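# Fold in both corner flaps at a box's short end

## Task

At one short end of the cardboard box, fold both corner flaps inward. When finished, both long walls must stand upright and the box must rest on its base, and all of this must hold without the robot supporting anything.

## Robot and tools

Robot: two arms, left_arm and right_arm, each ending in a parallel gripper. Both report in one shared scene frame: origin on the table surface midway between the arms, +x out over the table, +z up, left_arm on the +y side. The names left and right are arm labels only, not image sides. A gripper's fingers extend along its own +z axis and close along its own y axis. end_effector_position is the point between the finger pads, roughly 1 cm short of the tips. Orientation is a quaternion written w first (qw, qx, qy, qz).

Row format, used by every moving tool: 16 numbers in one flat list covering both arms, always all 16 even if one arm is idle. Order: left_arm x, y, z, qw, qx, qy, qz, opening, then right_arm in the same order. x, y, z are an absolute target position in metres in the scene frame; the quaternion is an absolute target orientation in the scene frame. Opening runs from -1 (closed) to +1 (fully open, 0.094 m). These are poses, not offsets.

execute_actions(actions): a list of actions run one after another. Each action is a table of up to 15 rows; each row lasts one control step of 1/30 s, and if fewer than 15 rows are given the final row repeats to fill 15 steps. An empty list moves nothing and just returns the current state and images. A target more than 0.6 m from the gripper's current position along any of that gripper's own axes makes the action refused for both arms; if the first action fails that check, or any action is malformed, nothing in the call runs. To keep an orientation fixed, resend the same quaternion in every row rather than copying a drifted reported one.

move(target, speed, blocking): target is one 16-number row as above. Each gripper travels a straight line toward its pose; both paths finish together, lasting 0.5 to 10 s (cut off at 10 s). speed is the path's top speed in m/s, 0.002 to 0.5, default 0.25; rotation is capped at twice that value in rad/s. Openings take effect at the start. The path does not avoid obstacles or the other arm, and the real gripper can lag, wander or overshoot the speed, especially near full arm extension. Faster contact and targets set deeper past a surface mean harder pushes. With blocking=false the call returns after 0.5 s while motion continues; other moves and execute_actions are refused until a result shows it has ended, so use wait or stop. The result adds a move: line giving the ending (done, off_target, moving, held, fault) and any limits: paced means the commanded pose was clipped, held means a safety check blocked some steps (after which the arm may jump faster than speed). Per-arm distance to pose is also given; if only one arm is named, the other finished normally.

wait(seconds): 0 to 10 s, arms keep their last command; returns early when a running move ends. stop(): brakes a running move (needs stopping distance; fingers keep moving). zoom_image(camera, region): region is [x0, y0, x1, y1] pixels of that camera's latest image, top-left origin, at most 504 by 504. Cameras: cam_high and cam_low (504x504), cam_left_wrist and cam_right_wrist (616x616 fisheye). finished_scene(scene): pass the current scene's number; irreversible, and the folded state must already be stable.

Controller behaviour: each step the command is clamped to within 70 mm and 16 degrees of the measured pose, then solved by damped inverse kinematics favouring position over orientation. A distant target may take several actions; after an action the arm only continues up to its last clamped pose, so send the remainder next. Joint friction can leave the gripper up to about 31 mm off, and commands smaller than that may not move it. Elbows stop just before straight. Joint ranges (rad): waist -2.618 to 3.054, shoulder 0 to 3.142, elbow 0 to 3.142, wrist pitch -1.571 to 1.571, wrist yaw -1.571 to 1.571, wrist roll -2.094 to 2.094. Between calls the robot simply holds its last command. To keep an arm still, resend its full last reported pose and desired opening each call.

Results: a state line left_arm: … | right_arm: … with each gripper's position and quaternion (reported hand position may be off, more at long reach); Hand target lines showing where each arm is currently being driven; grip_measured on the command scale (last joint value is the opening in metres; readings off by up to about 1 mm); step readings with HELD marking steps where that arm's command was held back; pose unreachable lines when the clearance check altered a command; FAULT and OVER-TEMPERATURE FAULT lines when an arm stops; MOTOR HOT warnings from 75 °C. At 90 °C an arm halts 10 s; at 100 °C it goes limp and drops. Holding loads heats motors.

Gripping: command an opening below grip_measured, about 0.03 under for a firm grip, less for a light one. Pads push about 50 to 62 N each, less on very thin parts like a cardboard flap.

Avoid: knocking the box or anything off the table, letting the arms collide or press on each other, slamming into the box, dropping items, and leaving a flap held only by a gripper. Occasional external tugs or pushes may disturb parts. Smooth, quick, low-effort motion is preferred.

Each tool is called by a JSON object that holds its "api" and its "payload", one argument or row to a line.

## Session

{"api": "execute_actions", "payload": {
  "actions": []
}}

Scene clock: 0.00 s.
left_arm: end_effector_position=(+0.3491, +0.4049, +0.4097) grip_measured=-0.394 end_effector_quat_wxyz=(+0.711, -0.061, +0.698, +0.068) | right_arm: end_effector_position=(+0.3706, -0.1706, +0.3931) grip_measured=+1.000 end_effector_quat_wxyz=(+0.695, -0.073, +0.711, +0.079)
Joint positions: left_arm=[-0.016  1.034  1.053 -0.     0.008  0.008  0.028] | right_arm=[ 0.014  1.054  1.035 -0.004  0.006  0.012  0.094]
Joint velocities: left_arm=[ 0.012 -0.002 -0.002  0.007 -0.037  0.022 -0.   ] | right_arm=[-0.007  0.007 -0.012 -0.022  0.051  0.022  0.   ]
Hand target (left_arm): +0.349, +0.405, +0.410; +0.711, -0.061, +0.698, +0.068
Hand target (right_arm): +0.371, -0.171, +0.393; +0.695, -0.073, +0.711, +0.079

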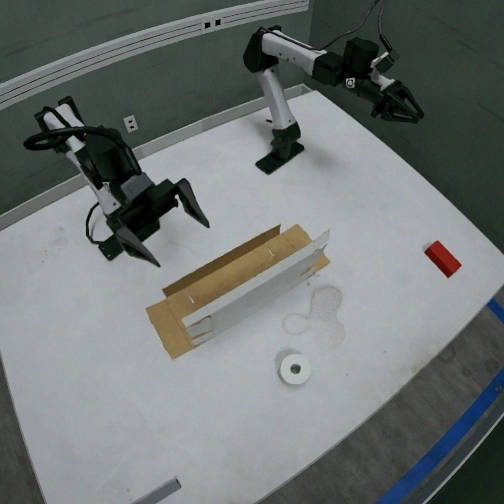

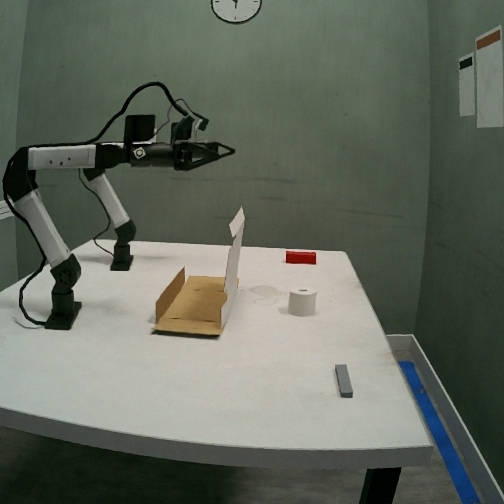

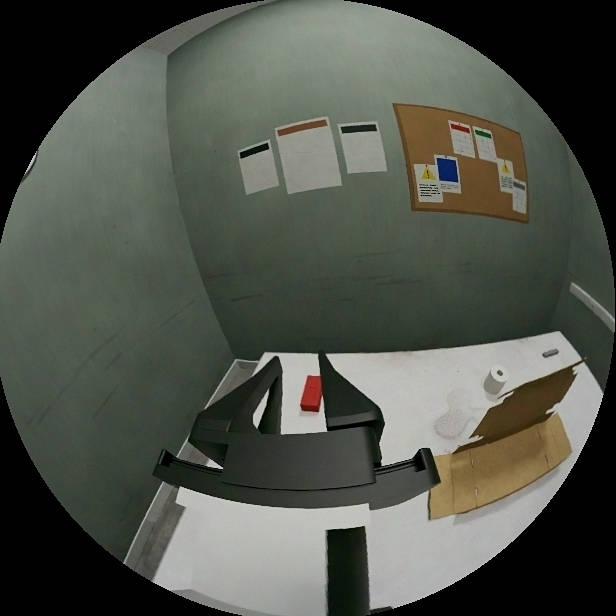

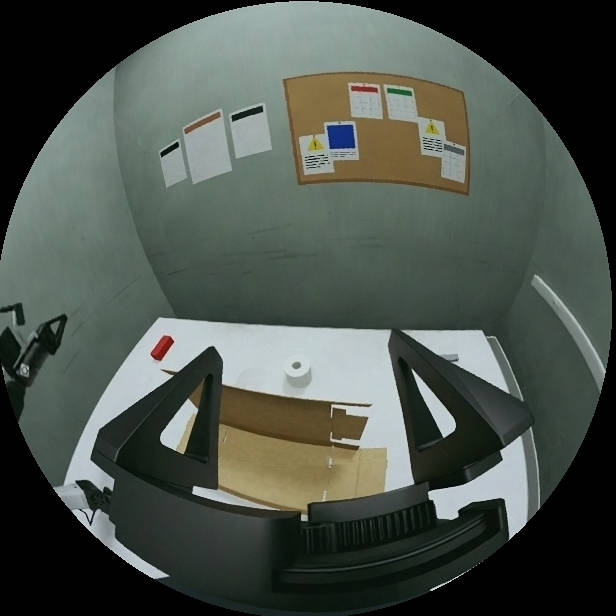

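{"api": "move", "payload": {
  "target": [0.26,0.2,0.22,0.17,0,0.985,0,0.3,0.26,-0.32,0.22,0.17,0,0.985,0,-1],
  "speed": 0.4
}}

{"api": "move", "payload": {
  "target": [0.243,0.0,0.11,0,0.73,0.683,0,0.3,0.21,-0.27,0.1,-0.183,0.683,0.683,0.183,-1],
  "speed": 0.4
}}

{"api": "move", "payload": {
  "target": [0.243,0.0,0.025,0,0.73,0.683,0,0.3,0.218,-0.215,0.05,-0.183,0.683,0.683,0.183,-1],
  "speed": 0.1
}}

{"api": "move", "payload": {
  "target": [0.243,0.0,0.025,0,0.73,0.683,0,-1,0.23,-0.215,0.05,-0.183,0.683,0.683,0.183,-1],
  "speed": 0.02
}}

{"api": "move", "payload": {
  "target": [0.243,0.0,0.025,0,0.73,0.683,0,-1,0.29,-0.21,0.05,-0.183,0.683,0.683,0.183,-1],
  "speed": 0.05
}}

Scene clock: 17.40 s.
left_arm: end_effector_position=(+0.2595, +0.2084, +0.2161) grip_measured=+0.297 end_effector_quat_wxyz=(+0.172, -0.003, +0.985, -0.007) | right_arm: end_effector_position=(+0.2540, -0.3165, +0.2165) grip_measured=-0.992 end_effector_quat_wxyz=(+0.166, +0.003, +0.986, +0.006)
Joint positions: left_arm=[-0.723  1.453  1.504 -1.313 -0.158 -0.498  0.061] | right_arm=[-0.523  1.295  1.384 -1.345 -0.111 -0.291  0.   ]
Joint velocities: left_arm=[-0.002  0.017 -0.017  0.007 -0.022  0.037  0.001] | right_arm=[-0.002 -0.007  0.002 -0.095 -0.022 -0.037 -0.001]
Hand target (left_arm): +0.260, +0.203, +0.218; +0.168, -0.001, +0.986, -0.012
Hand target (right_arm): +0.257, -0.321, +0.223; +0.171, +0.003, +0.985, -0.001
Off the commanded pose (left_arm): 0.009 m, 1 deg.
Off the commanded pose (right_arm): 0.008 m, 1 deg.
move: done

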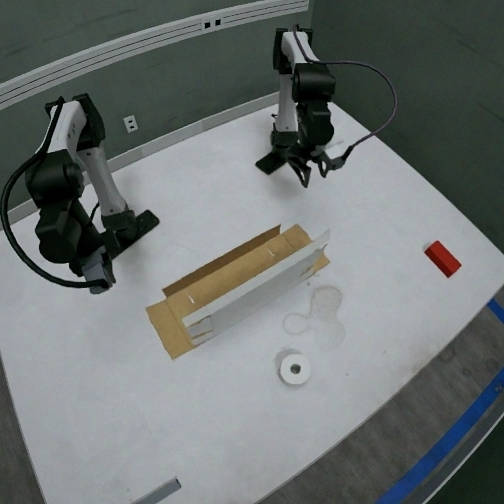

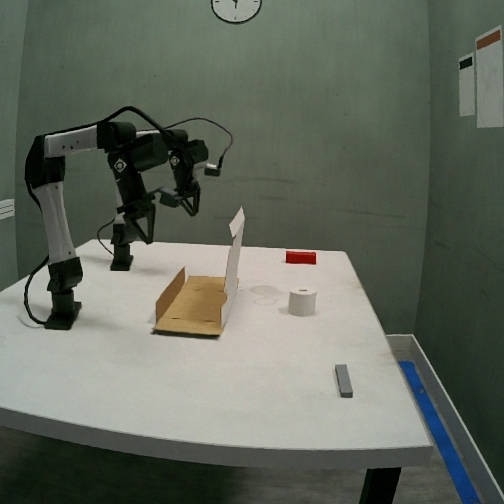

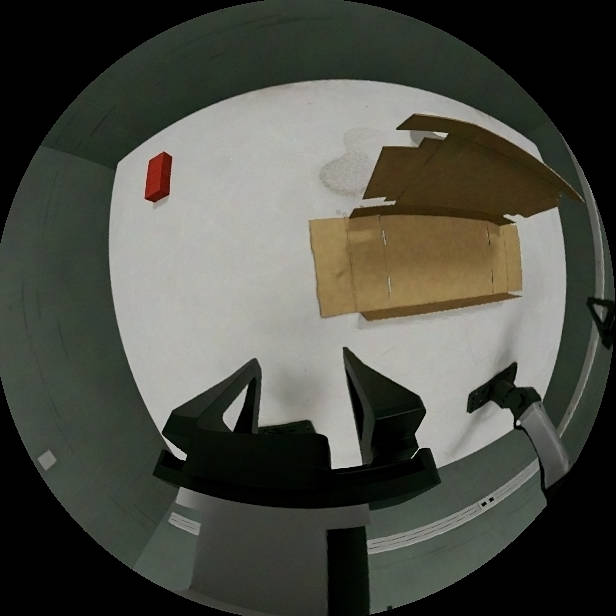

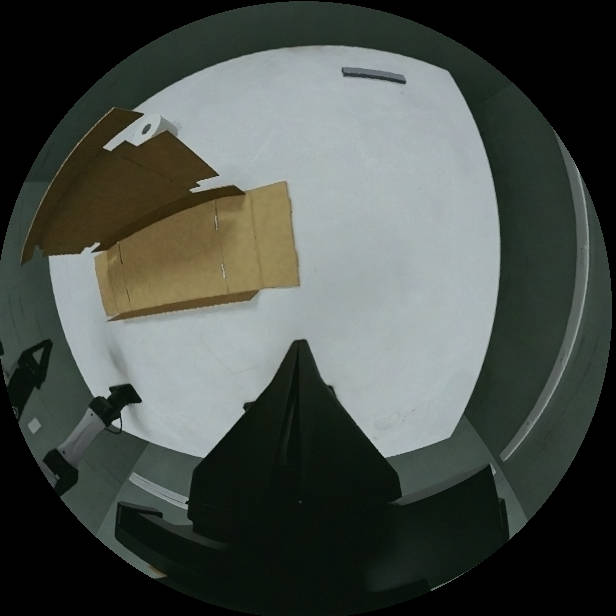

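Scene clock: 20.23 s.
left_arm: end_effector_position=(+0.2438, +0.0032, +0.1155) grip_measured=+0.297 end_effector_quat_wxyz=(+0.008, +0.724, +0.690, -0.000) | right_arm: end_effector_position=(+0.2100, -0.2704, +0.1084) grip_measured=-0.992 end_effector_quat_wxyz=(-0.173, +0.676, +0.694, +0.180)
Joint positions: left_arm=[-1.108  2.17   2.048 -1.433 -0.001  0.718  0.061] | right_arm=[-0.65   1.504  1.081 -1.377 -0.453  1.05   0.   ]
Joint velocities: left_arm=[ 0.012  0.012 -0.012  0.007 -0.037  0.081  0.   ] | right_arm=[ 0.002  0.002 -0.012 -0.081 -0.022  0.037  0.   ]
Hand target (left_arm): +0.240, -0.000, +0.112; +0.000, +0.729, +0.684, -0.005
Hand target (right_arm): +0.207, -0.269, +0.102; -0.185, +0.682, +0.684, +0.180
Off the commanded pose (left_arm): 0.006 m, 1 deg.
Off the commanded pose (right_arm): 0.008 m, 2 deg.
move: done

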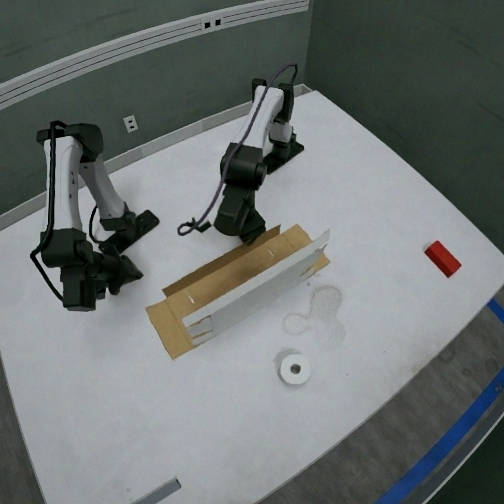

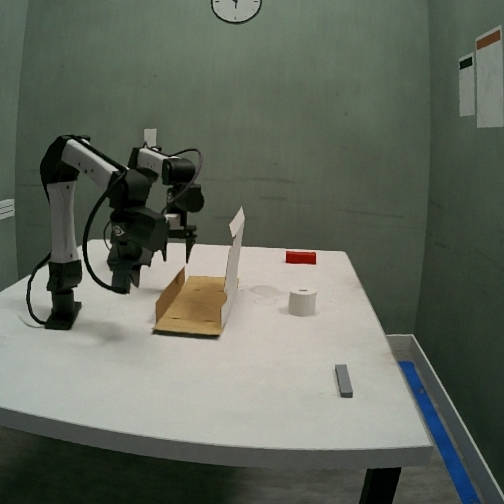

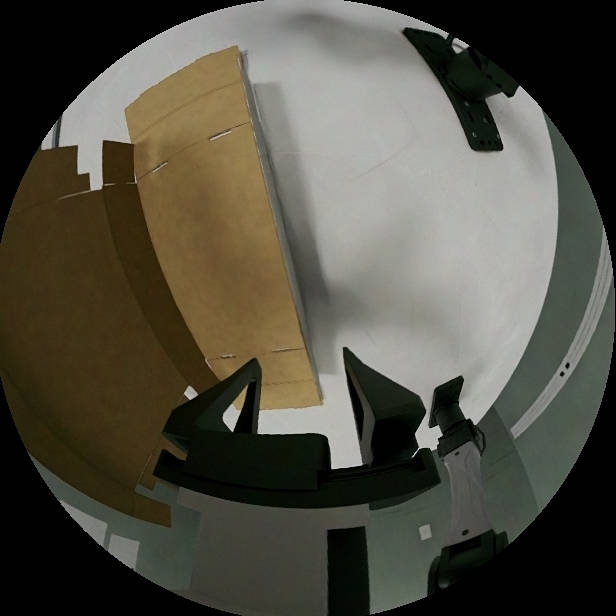

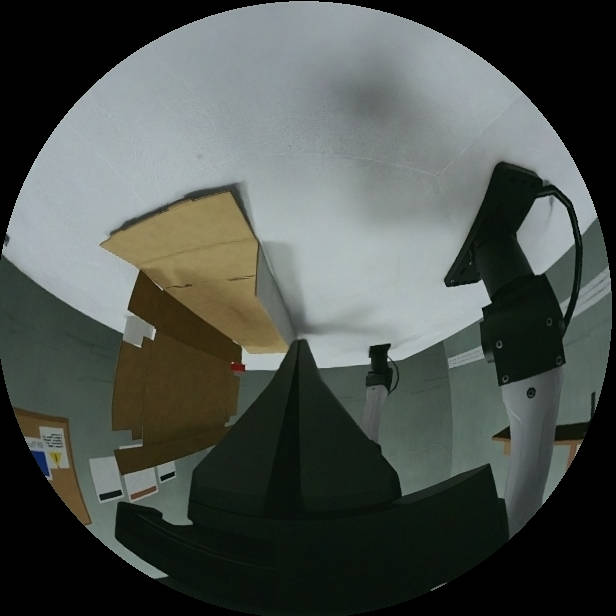

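Scene clock: 21.70 s.
left_arm: end_effector_position=(+0.2476, -0.0016, +0.0348) grip_measured=+0.297 end_effector_quat_wxyz=(+0.009, +0.726, +0.687, -0.000) | right_arm: end_effector_position=(+0.2203, -0.2199, +0.0538) grip_measured=-0.992 end_effector_quat_wxyz=(-0.174, +0.684, +0.685, +0.181)
Joint positions: left_arm=[-1.108  2.207  1.787 -1.132 -0.001  0.724  0.061] | right_arm=[-0.431  1.504  0.859 -1.038 -0.496  1.318  0.   ]
Joint velocities: left_arm=[-0.007 -0.017 -0.012  0.007 -0.066 -0.037  0.   ] | right_arm=[-0.012 -0.012 -0.007  0.007 -0.051 -0.037 -0.001]
Hand target (left_arm): +0.244, -0.001, +0.025; -0.000, +0.730, +0.683, -0.000
Hand target (right_arm): +0.216, -0.216, +0.050; -0.181, +0.684, +0.683, +0.181
Off the commanded pose (left_arm): 0.011 m, 1 deg.
Off the commanded pose (right_arm): 0.007 m, 1 deg.
move: off_target (left_arm)

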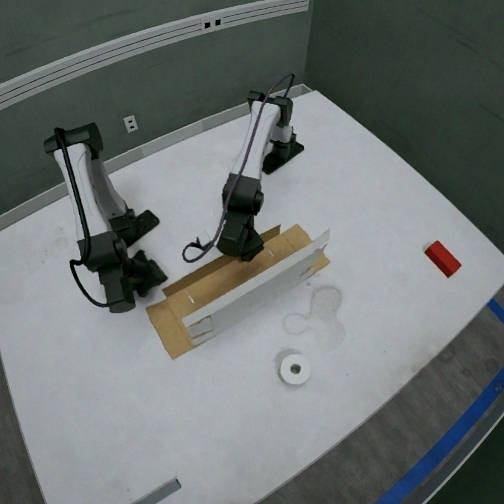

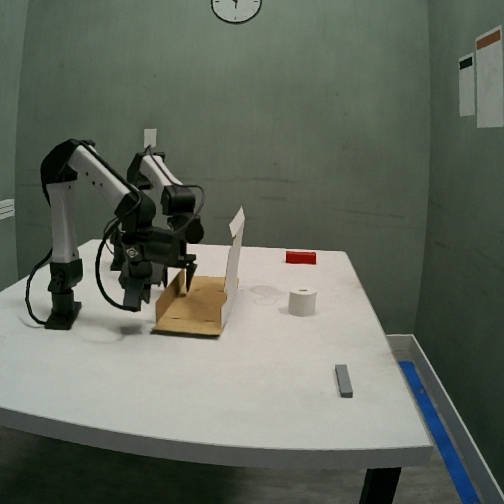

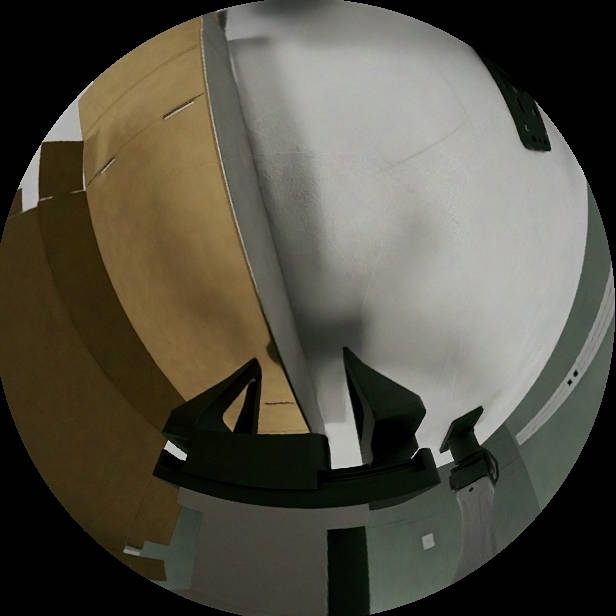

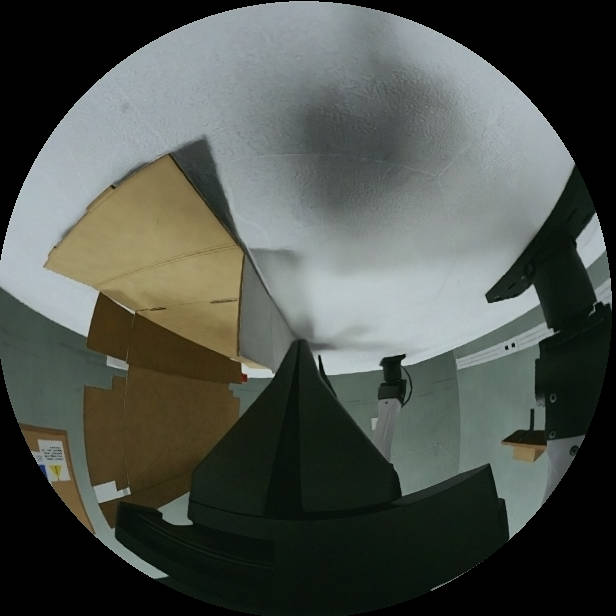

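Scene clock: 22.50 s.
left_arm: end_effector_position=(+0.2487, -0.0016, +0.0348) grip_measured=-0.978 end_effector_quat_wxyz=(+0.011, +0.726, +0.688, +0.002) | right_arm: end_effector_position=(+0.2203, -0.2165, +0.0479) grip_measured=-0.992 end_effector_quat_wxyz=(-0.187, +0.685, +0.682, +0.175)
Joint positions: left_arm=[-1.108  2.207  1.787 -1.129 -0.006  0.723  0.001] | right_arm=[-0.419  1.537  0.859 -1.028 -0.502  1.331  0.   ]
Joint velocities: left_arm=[ 0.002 -0.012 -0.012  0.022 -0.11  -0.066 -0.001] | right_arm=[ 0.002  0.002 -0.002 -0.007 -0.037 -0.007 -0.001]
Hand target (left_arm): +0.243, +0.000, +0.025; -0.000, +0.730, +0.683, -0.000
Hand target (right_arm): +0.230, -0.215, +0.050; -0.183, +0.683, +0.683, +0.183
Off the commanded pose (left_arm): 0.011 m, 1 deg.
Off the commanded pose (right_arm): 0.010 m, 1 deg.
move: off_target (left_arm)

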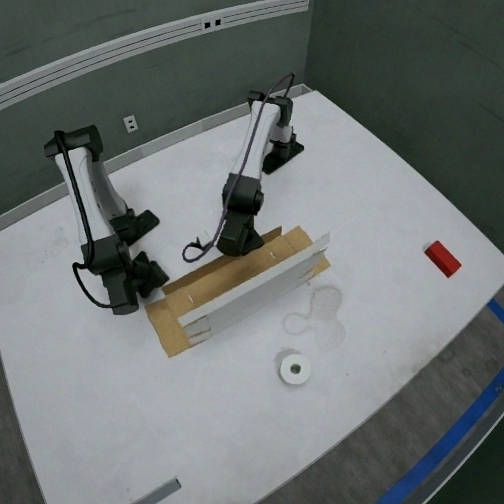

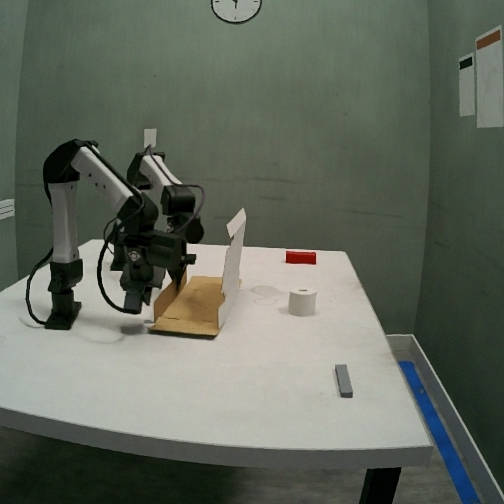

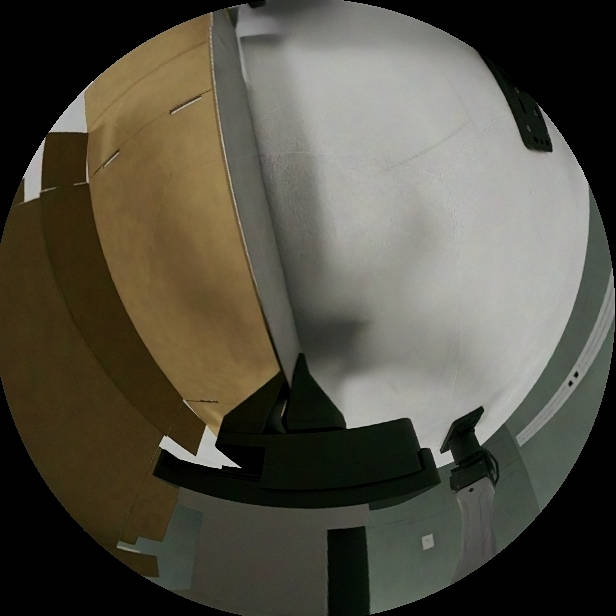

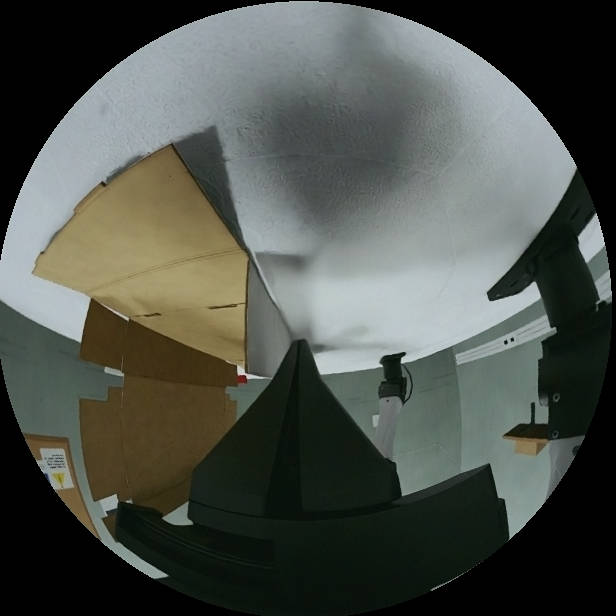

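Scene clock: 24.17 s.
left_arm: end_effector_position=(+0.2543, -0.0030, +0.0350) grip_measured=-0.979 end_effector_quat_wxyz=(+0.021, +0.713, +0.701, +0.011) | right_arm: end_effector_position=(+0.2676, -0.2118, +0.0462) grip_measured=-0.992 end_effector_quat_wxyz=(-0.202, +0.689, +0.678, +0.158)
Joint positions: left_arm=[-1.108  2.207  1.787 -1.111 -0.026  0.686  0.001] | right_arm=[-0.361  1.739  1.068 -1.05  -0.499  1.395  0.   ]
Joint velocities: left_arm=[-0.002 -0.017 -0.017 -0.007  0.007  0.037 -0.   ] | right_arm=[-0.002 -0.017 -0.002  0.051 -0.007  0.022 -0.   ]
Hand target (left_arm): +0.243, +0.000, +0.025; +0.000, +0.730, +0.684, -0.000
Hand target (right_arm): +0.289, -0.210, +0.050; -0.183, +0.683, +0.683, +0.183
Off the commanded pose (left_arm): 0.015 m, 4 deg.
Off the commanded pose (right_arm): 0.023 m, 4 deg.
move: off_target (left_arm, right_arm)

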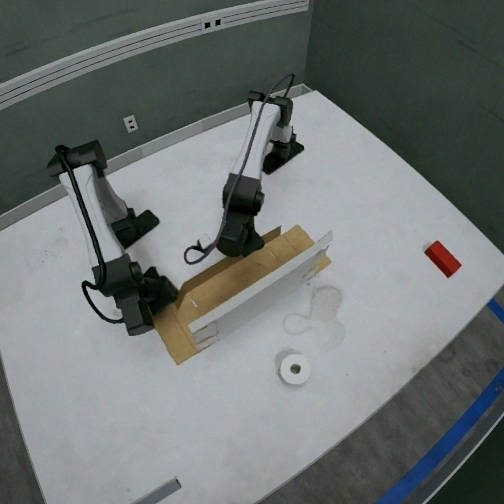

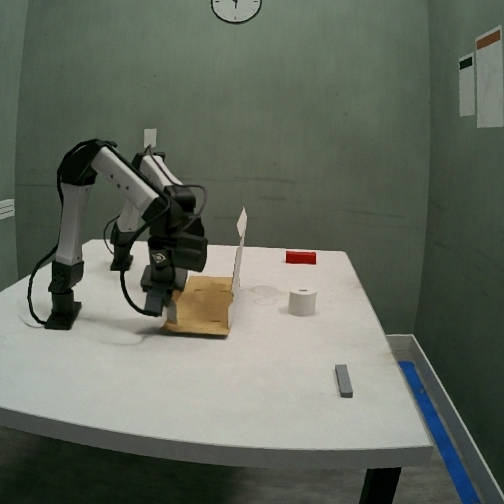

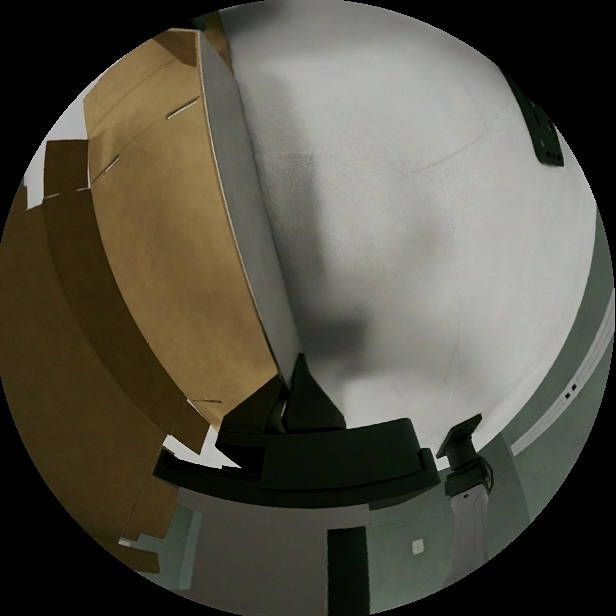

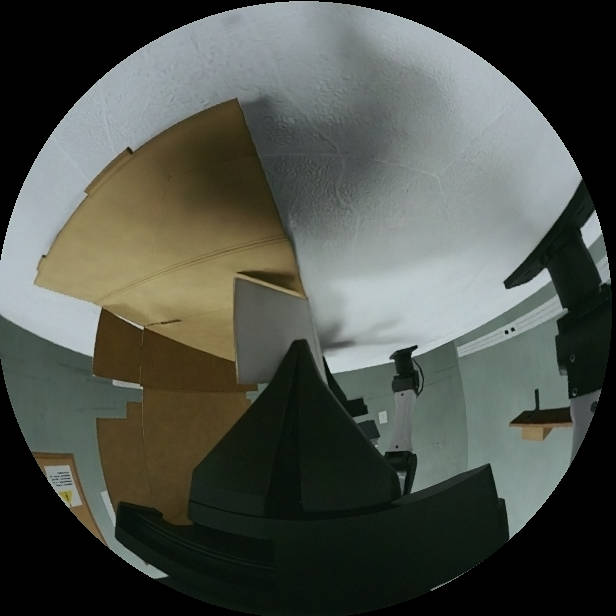

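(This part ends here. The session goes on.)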